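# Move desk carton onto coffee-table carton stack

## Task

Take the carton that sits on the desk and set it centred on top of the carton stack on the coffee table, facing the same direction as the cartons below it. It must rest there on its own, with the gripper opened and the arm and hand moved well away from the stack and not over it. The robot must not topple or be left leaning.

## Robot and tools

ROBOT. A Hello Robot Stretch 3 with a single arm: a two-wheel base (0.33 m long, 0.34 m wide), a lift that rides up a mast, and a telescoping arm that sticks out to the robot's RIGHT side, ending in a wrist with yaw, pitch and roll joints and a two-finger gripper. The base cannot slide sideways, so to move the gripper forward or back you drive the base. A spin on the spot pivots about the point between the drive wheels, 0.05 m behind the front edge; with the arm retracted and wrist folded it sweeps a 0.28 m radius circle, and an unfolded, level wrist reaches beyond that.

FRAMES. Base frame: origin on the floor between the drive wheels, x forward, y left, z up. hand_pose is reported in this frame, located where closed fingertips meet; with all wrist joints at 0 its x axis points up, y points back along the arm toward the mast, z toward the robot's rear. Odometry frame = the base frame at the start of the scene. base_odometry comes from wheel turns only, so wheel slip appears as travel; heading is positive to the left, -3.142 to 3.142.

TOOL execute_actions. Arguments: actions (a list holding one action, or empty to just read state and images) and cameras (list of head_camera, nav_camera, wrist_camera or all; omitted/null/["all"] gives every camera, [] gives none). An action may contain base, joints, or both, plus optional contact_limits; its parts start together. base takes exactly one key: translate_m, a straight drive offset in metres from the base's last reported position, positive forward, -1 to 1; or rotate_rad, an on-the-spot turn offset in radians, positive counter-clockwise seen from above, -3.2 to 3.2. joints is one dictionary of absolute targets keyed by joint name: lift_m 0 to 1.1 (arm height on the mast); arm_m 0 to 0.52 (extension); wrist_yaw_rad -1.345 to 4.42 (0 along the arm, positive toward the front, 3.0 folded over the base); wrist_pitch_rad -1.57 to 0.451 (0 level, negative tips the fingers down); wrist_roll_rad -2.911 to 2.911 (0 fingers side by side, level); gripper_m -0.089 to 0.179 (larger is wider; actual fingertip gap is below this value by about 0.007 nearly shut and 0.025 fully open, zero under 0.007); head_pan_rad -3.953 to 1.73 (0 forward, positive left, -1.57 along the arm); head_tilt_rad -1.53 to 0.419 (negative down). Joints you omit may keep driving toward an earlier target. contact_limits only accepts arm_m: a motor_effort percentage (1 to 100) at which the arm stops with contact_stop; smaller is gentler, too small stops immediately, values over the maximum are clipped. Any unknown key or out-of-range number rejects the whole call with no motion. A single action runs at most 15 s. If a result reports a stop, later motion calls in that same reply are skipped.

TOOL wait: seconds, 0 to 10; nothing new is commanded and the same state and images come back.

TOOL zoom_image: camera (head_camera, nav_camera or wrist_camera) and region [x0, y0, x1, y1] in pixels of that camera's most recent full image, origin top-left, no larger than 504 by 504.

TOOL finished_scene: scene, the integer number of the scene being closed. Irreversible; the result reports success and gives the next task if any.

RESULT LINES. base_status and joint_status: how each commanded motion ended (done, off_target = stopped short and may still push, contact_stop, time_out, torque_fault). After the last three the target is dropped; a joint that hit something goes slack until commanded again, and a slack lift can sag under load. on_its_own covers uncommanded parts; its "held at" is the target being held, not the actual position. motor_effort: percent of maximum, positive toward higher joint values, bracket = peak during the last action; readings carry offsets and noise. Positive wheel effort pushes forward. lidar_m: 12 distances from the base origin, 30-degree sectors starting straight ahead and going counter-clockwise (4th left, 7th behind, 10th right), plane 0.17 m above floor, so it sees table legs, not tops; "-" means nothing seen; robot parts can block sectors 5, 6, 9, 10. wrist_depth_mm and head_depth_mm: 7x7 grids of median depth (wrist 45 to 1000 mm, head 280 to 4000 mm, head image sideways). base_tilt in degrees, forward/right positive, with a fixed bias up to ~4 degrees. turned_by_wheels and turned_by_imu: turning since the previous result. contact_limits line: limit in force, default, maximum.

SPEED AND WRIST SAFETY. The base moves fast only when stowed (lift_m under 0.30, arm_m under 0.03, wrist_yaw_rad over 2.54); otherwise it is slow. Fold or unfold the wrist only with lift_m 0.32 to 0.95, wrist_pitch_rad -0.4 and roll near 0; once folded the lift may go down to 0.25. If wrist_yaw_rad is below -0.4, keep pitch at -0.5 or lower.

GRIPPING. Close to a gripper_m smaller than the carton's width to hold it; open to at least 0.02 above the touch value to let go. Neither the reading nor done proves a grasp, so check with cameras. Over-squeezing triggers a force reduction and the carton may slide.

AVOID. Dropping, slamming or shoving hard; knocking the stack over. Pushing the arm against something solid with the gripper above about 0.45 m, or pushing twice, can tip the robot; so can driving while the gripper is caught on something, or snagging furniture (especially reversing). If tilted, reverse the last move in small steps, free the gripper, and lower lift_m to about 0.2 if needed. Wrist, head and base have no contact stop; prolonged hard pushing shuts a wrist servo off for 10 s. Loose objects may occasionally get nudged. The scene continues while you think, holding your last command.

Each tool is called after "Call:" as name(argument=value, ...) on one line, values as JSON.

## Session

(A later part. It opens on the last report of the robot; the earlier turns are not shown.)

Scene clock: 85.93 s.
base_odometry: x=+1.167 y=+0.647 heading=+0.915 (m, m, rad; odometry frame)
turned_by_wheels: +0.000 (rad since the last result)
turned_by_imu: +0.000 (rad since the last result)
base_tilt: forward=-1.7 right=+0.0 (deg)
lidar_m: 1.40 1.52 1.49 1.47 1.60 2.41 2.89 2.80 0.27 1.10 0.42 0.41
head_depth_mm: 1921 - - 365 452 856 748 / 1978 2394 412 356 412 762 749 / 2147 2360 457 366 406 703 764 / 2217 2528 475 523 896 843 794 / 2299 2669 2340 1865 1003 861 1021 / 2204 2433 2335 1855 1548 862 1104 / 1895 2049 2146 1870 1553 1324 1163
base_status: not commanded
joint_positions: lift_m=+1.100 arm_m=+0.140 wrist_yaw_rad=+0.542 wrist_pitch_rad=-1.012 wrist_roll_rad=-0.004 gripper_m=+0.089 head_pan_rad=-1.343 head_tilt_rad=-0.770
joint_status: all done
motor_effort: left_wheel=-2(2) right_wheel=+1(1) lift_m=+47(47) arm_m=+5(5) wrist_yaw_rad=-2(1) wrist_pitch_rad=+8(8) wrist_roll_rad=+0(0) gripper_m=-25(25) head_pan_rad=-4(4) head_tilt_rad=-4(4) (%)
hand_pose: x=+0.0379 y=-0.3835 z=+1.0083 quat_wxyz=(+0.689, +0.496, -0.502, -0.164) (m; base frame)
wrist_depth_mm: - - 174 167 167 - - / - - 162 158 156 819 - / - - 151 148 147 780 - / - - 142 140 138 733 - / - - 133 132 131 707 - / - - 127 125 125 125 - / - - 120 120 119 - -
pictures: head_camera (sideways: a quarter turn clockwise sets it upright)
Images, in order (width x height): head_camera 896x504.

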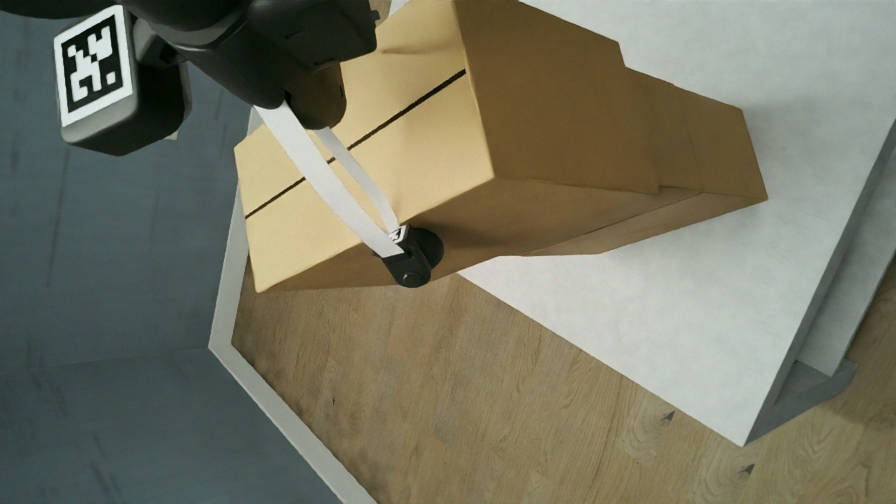

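Call:
execute_actions(actions=[{"joints":{"arm_m":0.27}}], cameras=["head_camera"])

Scene clock: 88.43 s.
base_odometry: x=+1.167 y=+0.647 heading=+0.915 (m, m, rad; odometry frame)
turned_by_wheels: +0.000 (rad since the last result)
turned_by_imu: -0.001 (rad since the last result)
base_tilt: forward=-1.5 right=+0.1 (deg)
lidar_m: 1.40 1.53 1.49 1.47 1.60 2.40 2.89 2.80 0.27 1.10 0.42 0.41
head_depth_mm: - - 457 535 973 855 750 / 2100 581 449 505 583 760 749 / 2129 584 482 551 584 705 765 / 2212 2446 2161 788 901 844 794 / 2303 2669 2322 1862 1001 856 1026 / 2210 2416 2322 1856 1558 861 1106 / 1896 2042 2164 1870 1552 1328 1171
base_status: not commanded
joint_positions: lift_m=+1.100 arm_m=+0.270 wrist_yaw_rad=+0.542 wrist_pitch_rad=-1.012 wrist_roll_rad=-0.004 gripper_m=+0.089 head_pan_rad=-1.343 head_tilt_rad=-0.770
joint_status: all done
motor_effort: left_wheel=-2(2) right_wheel=+1(1) lift_m=+47(46) arm_m=+5(7) wrist_yaw_rad=-1(1) wrist_pitch_rad=+8(8) wrist_roll_rad=+0(0) gripper_m=-24(24) head_pan_rad=-4(3) head_tilt_rad=-4(4) (%)
hand_pose: x=+0.0379 y=-0.5135 z=+1.0083 quat_wxyz=(+0.689, +0.496, -0.502, -0.164) (m; base frame)
wrist_depth_mm: - - 174 168 167 - - / - - 163 158 156 - - / - - 151 148 146 773 - / - - 142 139 138 729 - / - - 133 132 131 699 - / - - 127 126 124 124 - / - - 120 119 119 - -
pictures: head_camera (sideways: a quarter turn clockwise sets it upright)
Images, in order (width x height): head_camera 896x504.

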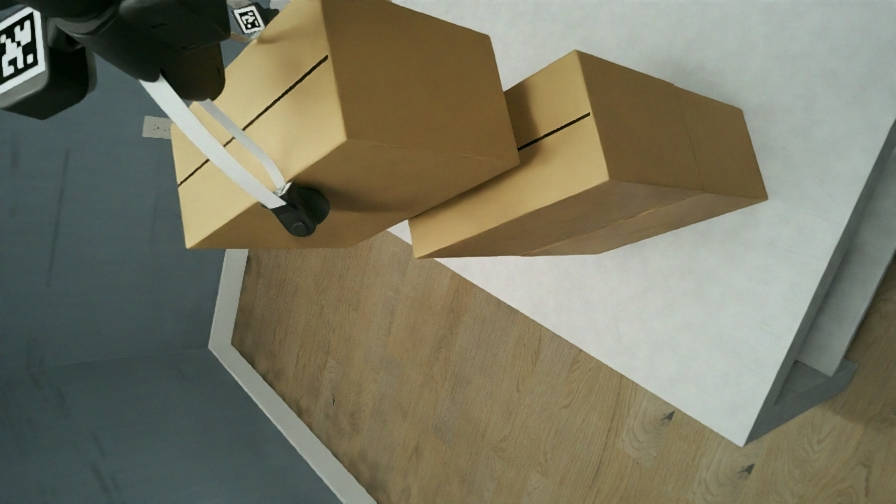

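Call:
execute_actions(actions=[{"joints":{"arm_m":0.22}}], cameras=[])

Call:
execute_actions(actions=[{"joints":{"lift_m":1.062}}], cameras=["head_camera"])

Call:
zoom_image(camera="head_camera", region=[380,20,700,300])

Scene clock: 91.43 s.
base_odometry: x=+1.167 y=+0.647 heading=+0.915 (m, m, rad; odometry frame)
turned_by_wheels: +0.000 (rad since the last result)
turned_by_imu: -0.001 (rad since the last result)
base_tilt: forward=-1.7 right=+0.0 (deg)
lidar_m: 1.40 1.52 1.49 1.47 1.60 2.40 2.89 2.81 0.27 1.10 0.42 0.41
head_depth_mm: - - 426 459 952 856 751 / 2047 2240 441 435 566 759 750 / 2118 2272 443 464 566 703 765 / 2212 2436 2106 737 902 848 794 / 2298 2650 2308 1849 1000 858 1026 / 2204 2405 2325 1855 1552 863 1103 / 1905 2043 2146 1853 1550 1330 1165
base_status: not commanded
joint_positions: lift_m=+1.100 arm_m=+0.220 wrist_yaw_rad=+0.542 wrist_pitch_rad=-1.013 wrist_roll_rad=-0.004 gripper_m=+0.089 head_pan_rad=-1.343 head_tilt_rad=-0.770
joint_status: all done
motor_effort: left_wheel=-2(2) right_wheel=+1(1) lift_m=+47(46) arm_m=-6(6) wrist_yaw_rad=-1(1) wrist_pitch_rad=+8(8) wrist_roll_rad=+0(0) gripper_m=-24(24) head_pan_rad=-2(3) head_tilt_rad=-4(4) (%)
hand_pose: x=+0.0379 y=-0.4643 z=+1.0083 quat_wxyz=(+0.689, +0.496, -0.502, -0.164) (m; base frame)
wrist_depth_mm: - - 174 168 167 - - / - - 163 157 156 - - / - - 151 148 146 769 - / - - 142 139 138 735 - / - - 134 133 131 702 - / - - 127 126 125 124 - / - - 120 119 119 - -
pictures: none
No camera images: the call's "cameras" was empty. Leave "cameras" out to get every camera's image.

Scene clock: 92.60 s.
base_odometry: x=+1.167 y=+0.647 heading=+0.915 (m, m, rad; odometry frame)
turned_by_wheels: +0.000 (rad since the last result)
turned_by_imu: +0.000 (rad since the last result)
base_tilt: forward=-1.5 right=-0.1 (deg)
lidar_m: 1.40 1.52 1.49 1.47 1.60 2.41 2.90 2.81 0.27 1.10 0.42 0.41
head_depth_mm: 1928 - 474 458 948 853 748 / 2018 2365 483 446 554 761 750 / 2127 2357 527 464 554 702 763 / 2203 2532 614 736 900 844 795 / 2311 2654 2319 1851 1003 855 1027 / 2203 2397 2316 1863 1544 858 1105 / 1907 2048 2155 1860 1556 1329 1165
base_status: not commanded
joint_positions: lift_m=+1.062 arm_m=+0.220 wrist_yaw_rad=+0.542 wrist_pitch_rad=-1.013 wrist_roll_rad=-0.004 gripper_m=+0.089 head_pan_rad=-1.343 head_tilt_rad=-0.770
joint_status: all done
motor_effort: left_wheel=-2(2) right_wheel=+1(1) lift_m=+30(43) arm_m=-6(6) wrist_yaw_rad=-1(1) wrist_pitch_rad=+8(8) wrist_roll_rad=+0(0) gripper_m=-25(24) head_pan_rad=-3(3) head_tilt_rad=-4(4) (%)
hand_pose: x=+0.0379 y=-0.4642 z=+0.9708 quat_wxyz=(+0.689, +0.496, -0.502, -0.164) (m; base frame)
wrist_depth_mm: - - 174 168 167 - - / - - 162 157 156 775 - / - - 151 148 146 729 - / - - 142 140 138 690 - / - - 134 132 131 668 - / - - 127 126 124 125 - / - - 120 120 119 948 979
pictures: head_camera (sideways: a quarter turn clockwise sets it upright)
Images, in order (width x height): head_camera 896x504.

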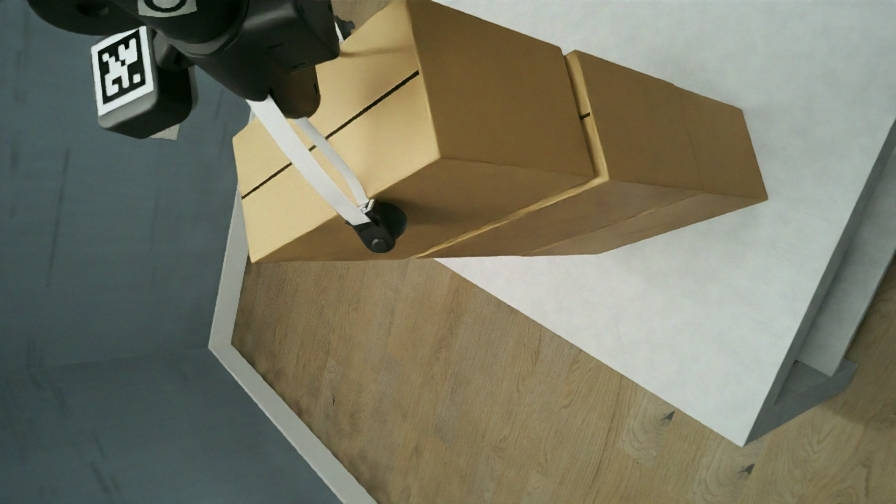

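Region (380, 20, 700, 300) of head_camera's 896x504 image, scaled by 1.575, with more detail than that image has; it fills the top 441 rows of this view, and the rest is white.

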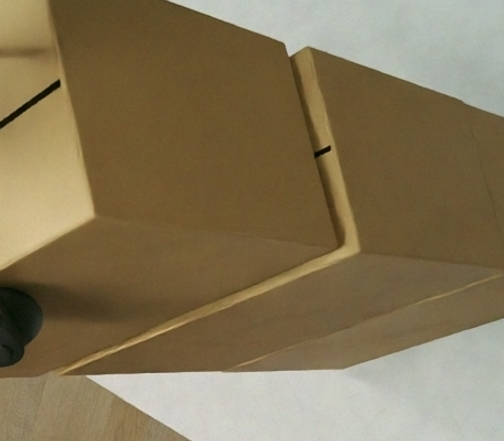

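Call:
execute_actions(actions=[{"joints":{"lift_m":1.052,"arm_m":0.216}}], cameras=["head_camera"])

Call:
zoom_image(camera="head_camera", region=[380,20,700,300])

Scene clock: 93.90 s.
base_odometry: x=+1.167 y=+0.647 heading=+0.915 (m, m, rad; odometry frame)
turned_by_wheels: +0.000 (rad since the last result)
turned_by_imu: +0.000 (rad since the last result)
base_tilt: forward=-1.5 right=+0.1 (deg)
lidar_m: 1.40 1.52 1.49 1.47 1.60 2.41 2.90 2.81 0.27 1.10 0.42 0.41
head_depth_mm: 1962 - - 458 954 854 749 / 2024 2410 497 446 546 761 749 / 2140 2415 543 459 552 706 763 / 2199 2519 605 774 900 846 796 / 2307 2669 2303 1864 1001 859 1025 / 2203 2380 2334 1854 1551 859 1104 / 1904 2050 2171 1871 1552 1332 1165
base_status: not commanded
joint_positions: lift_m=+1.052 arm_m=+0.216 wrist_yaw_rad=+0.542 wrist_pitch_rad=-1.008 wrist_roll_rad=-0.005 gripper_m=+0.089 head_pan_rad=-1.343 head_tilt_rad=-0.770
joint_status: all done
motor_effort: left_wheel=-2(2) right_wheel=+2(2) lift_m=+24(30) arm_m=-4(7) wrist_yaw_rad=+0(2) wrist_pitch_rad=+5(8) wrist_roll_rad=+0(0) gripper_m=-25(25) head_pan_rad=-3(3) head_tilt_rad=-4(4) (%)
hand_pose: x=+0.0384 y=-0.4611 z=+0.9616 quat_wxyz=(+0.689, +0.495, -0.503, -0.162) (m; base frame)
wrist_depth_mm: - - 177 170 168 - - / - - 164 158 157 764 - / - - 152 149 147 726 - / - - 143 140 139 680 - / - - 134 132 131 393 - / - - 127 125 124 124 - / - - 120 119 118 947 962
pictures: head_camera (sideways: a quarter turn clockwise sets it upright)
Images, in order (width x height): head_camera 896x504.

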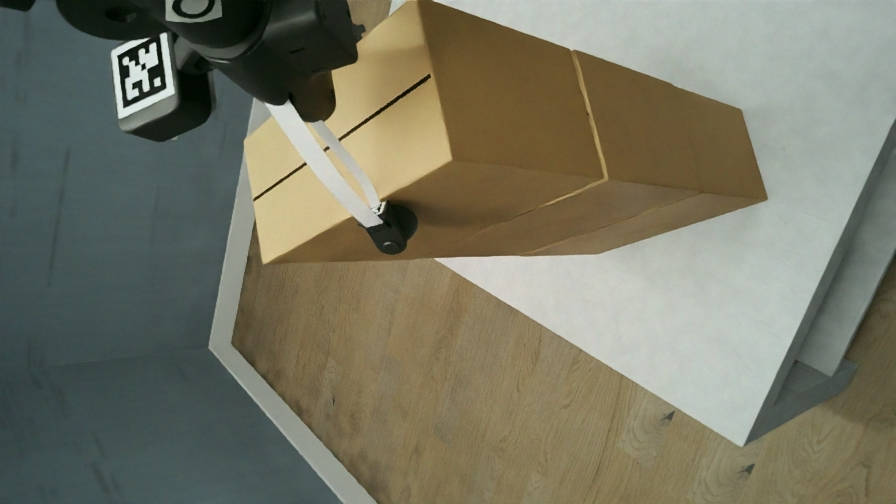

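Region (380, 20, 700, 300) of head_camera's 896x504 image, scaled by 1.575, with more detail than that image has; it fills the top 441 rows of this view, and the rest is white.

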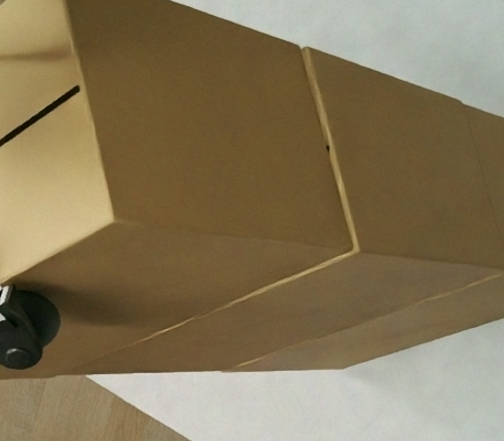

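Touching and well aligned. Release.

Call:
execute_actions(actions=[{"joints":{"gripper_m":0.179}}], cameras=[])

Call:
execute_actions(actions=[{"joints":{"lift_m":1.1,"wrist_pitch_rad":-0.45}}], cameras=[])

Call:
execute_actions(actions=[{"joints":{"arm_m":0.0}}], cameras=["head_camera"])

Call:
execute_actions(actions=[{"joints":{"wrist_yaw_rad":1.8,"gripper_m":0.04},"base":{"translate_m":0.45}}], cameras=["nav_camera"])

Scene clock: 95.87 s.
base_odometry: x=+1.167 y=+0.647 heading=+0.915 (m, m, rad; odometry frame)
turned_by_wheels: +0.000 (rad since the last result)
turned_by_imu: +0.000 (rad since the last result)
base_tilt: forward=-1.7 right=+0.1 (deg)
lidar_m: 1.40 1.53 1.49 1.47 1.60 2.41 2.90 2.81 0.27 1.10 0.42 0.41
head_depth_mm: 1940 - - 458 948 856 749 / 2012 2428 497 446 546 763 752 / 2125 2418 543 460 549 704 765 / 2206 2561 601 749 900 844 794 / 2296 2631 2320 1852 1001 858 1028 / 2212 2399 2320 1870 1549 862 1102 / 1899 2045 2142 1861 1560 1332 1166
base_status: not commanded
joint_positions: lift_m=+1.052 arm_m=+0.216 wrist_yaw_rad=+0.542 wrist_pitch_rad=-1.006 wrist_roll_rad=-0.005 gripper_m=+0.179 head_pan_rad=-1.343 head_tilt_rad=-0.770
joint_status: all done
motor_effort: left_wheel=-1(2) right_wheel=+1(2) lift_m=+29(29) arm_m=-4(5) wrist_yaw_rad=-2(1) wrist_pitch_rad=+4(5) wrist_roll_rad=+0(0) gripper_m=+0(100) head_pan_rad=-3(3) head_tilt_rad=-4(4) (%)
hand_pose: x=+0.0386 y=-0.4614 z=+0.9616 quat_wxyz=(+0.689, +0.495, -0.504, -0.162) (m; base frame)
wrist_depth_mm: - - 176 169 167 - - / - - 164 158 156 773 - / - - 152 148 146 742 - / - - 143 140 138 684 - / - - 134 132 130 648 - / - - 127 125 124 629 - / - - 120 119 118 941 962
pictures: none
No camera images: the call's "cameras" was empty. Leave "cameras" out to get every camera's image.

Scene clock: 97.13 s.
base_odometry: x=+1.167 y=+0.647 heading=+0.915 (m, m, rad; odometry frame)
turned_by_wheels: +0.000 (rad since the last result)
turned_by_imu: +0.000 (rad since the last result)
base_tilt: forward=-1.6 right=+0.0 (deg)
lidar_m: 1.40 1.52 1.49 1.47 1.60 2.40 2.90 2.81 0.27 1.10 0.42 0.41
head_depth_mm: - 2308 2288 458 949 854 747 / 2018 2366 522 446 546 765 749 / 2126 2436 523 459 549 704 766 / 2216 2593 587 715 902 845 793 / 2296 2670 2309 1850 1006 864 1029 / 2185 2387 2322 1869 1551 862 1102 / 1887 2038 2155 1861 1559 1325 1163
base_status: not commanded
joint_positions: lift_m=+1.100 arm_m=+0.216 wrist_yaw_rad=+0.542 wrist_pitch_rad=-0.470 wrist_roll_rad=-0.005 gripper_m=+0.179 head_pan_rad=-1.343 head_tilt_rad=-0.770
joint_status: all done
motor_effort: left_wheel=-1(1) right_wheel=+2(1) lift_m=+46(47) arm_m=-4(4) wrist_yaw_rad=-1(2) wrist_pitch_rad=+12(13) wrist_roll_rad=+0(0) gripper_m=+1(0) head_pan_rad=-3(3) head_tilt_rad=-5(5) (%)
hand_pose: x=+0.0907 y=-0.5477 z=+1.1008 quat_wxyz=(+0.708, +0.343, -0.616, +0.026) (m; base frame)
wrist_depth_mm: 924 - - - - - - / - - - - - - - / - - - - - - - / - - - - - - - / - - - - - - - / - - - 257 803 831 - / - - - 225 236 717 759
pictures: none
No camera images: the call's "cameras" was empty. Leave "cameras" out to get every camera's image.

Scene clock: 99.97 s.
base_odometry: x=+1.167 y=+0.647 heading=+0.915 (m, m, rad; odometry frame)
turned_by_wheels: +0.000 (rad since the last result)
turned_by_imu: -0.001 (rad since the last result)
base_tilt: forward=-1.6 right=+0.1 (deg)
lidar_m: 1.40 1.52 1.48 1.47 1.60 2.41 2.90 2.80 0.27 1.10 0.42 0.41
head_depth_mm: - - - - 946 853 751 / - - - - 561 764 750 / - 2485 - 492 550 706 765 / 2240 2554 586 715 902 847 795 / 2325 2643 2472 1853 1000 860 1026 / 2182 2372 2433 1853 1554 861 1109 / 1908 2050 2116 1864 1550 1333 1163
base_status: not commanded
joint_positions: lift_m=+1.100 arm_m=+0.001 wrist_yaw_rad=+0.542 wrist_pitch_rad=-0.470 wrist_roll_rad=-0.005 gripper_m=+0.179 head_pan_rad=-1.343 head_tilt_rad=-0.770
joint_status: all done
motor_effort: left_wheel=-1(1) right_wheel=+1(1) lift_m=+46(46) arm_m=-6(4) wrist_yaw_rad=-1(1) wrist_pitch_rad=+12(12) wrist_roll_rad=+0(0) gripper_m=+0(1) head_pan_rad=-3(2) head_tilt_rad=-5(4) (%)
hand_pose: x=+0.0907 y=-0.3324 z=+1.1010 quat_wxyz=(+0.708, +0.343, -0.617, +0.026) (m; base frame)
wrist_depth_mm: 941 - - - - - - / - - - - - - - / - - - - - - - / - - - - 359 - - / - - - - 301 297 - / - - - - 263 254 - / - - - 739 235 224 -
pictures: head_camera (sideways: a quarter turn clockwise sets it upright)
Images, in order (width x height): head_camera 896x504.

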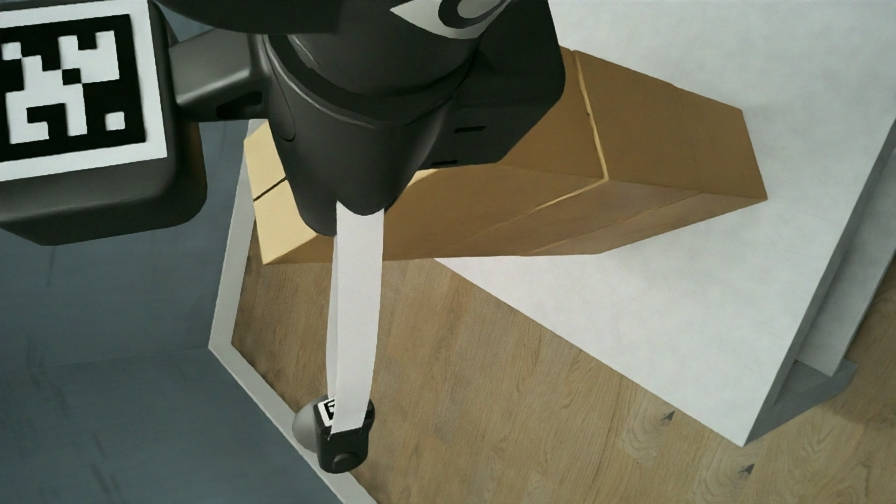

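Scene clock: 105.70 s.
base_odometry: x=+1.442 y=+1.004 heading=+0.915 (m, m, rad; odometry frame)
turned_by_wheels: +0.000 (rad since the last result)
turned_by_imu: +0.001 (rad since the last result)
base_tilt: forward=-1.7 right=+0.0 (deg)
lidar_m: 0.95 1.04 1.42 1.41 1.54 2.34 3.35 0.64 0.31 1.16 1.20 0.96
head_depth_mm: 2003 2360 2453 - 972 857 766 / 2115 2372 2394 - - 1295 1156 / 2180 2477 2381 - - 1293 1164 / 2165 2410 2407 - - 1295 1160 / 1756 1981 - - - 1309 1162 / 1482 - - - - 1288 1162 / 1267 - - - - 1279 1165
base_status: done
joint_positions: lift_m=+1.100 arm_m=+0.001 wrist_yaw_rad=+1.797 wrist_pitch_rad=-0.470 wrist_roll_rad=-0.005 gripper_m=+0.040 head_pan_rad=-1.343 head_tilt_rad=-0.770
joint_status: all done
motor_effort: left_wheel=-1(2) right_wheel=+1(4) lift_m=+46(46) arm_m=-6(6) wrist_yaw_rad=+1(3) wrist_pitch_rad=+12(12) wrist_roll_rad=+0(0) gripper_m=+0(100) head_pan_rad=-3(4) head_tilt_rad=-4(5) (%)
hand_pose: x=+0.1907 y=-0.0973 z=+1.1010 quat_wxyz=(+0.558, +0.639, -0.298, +0.437) (m; base frame)
wrist_depth_mm: - - 932 833 753 698 630 / - - - 940 838 748 678 / - - - - 899 838 737 / - - - - - 904 811 / - - - - - - 885 / - - - - - - - / - - - - - - -
pictures: nav_camera (sideways: a quarter turn counterclockwise sets it upright)
Images, in order (width x height): nav_camera 672x504.

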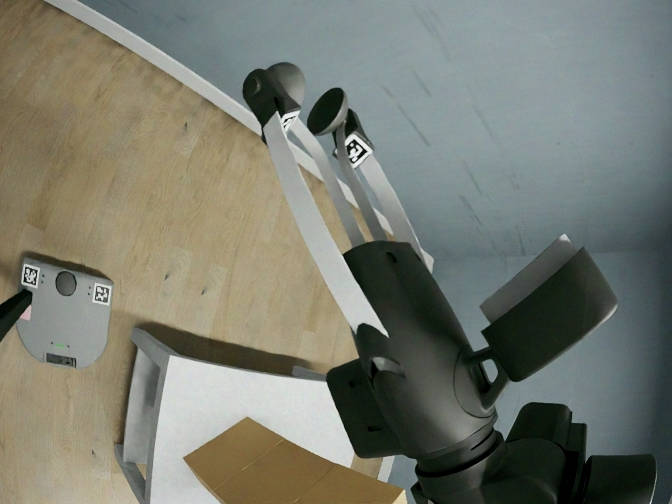

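The stack is intact and the robot is clear of it.

Call:
finished_scene(scene=2)

The scene is finished: the task was done.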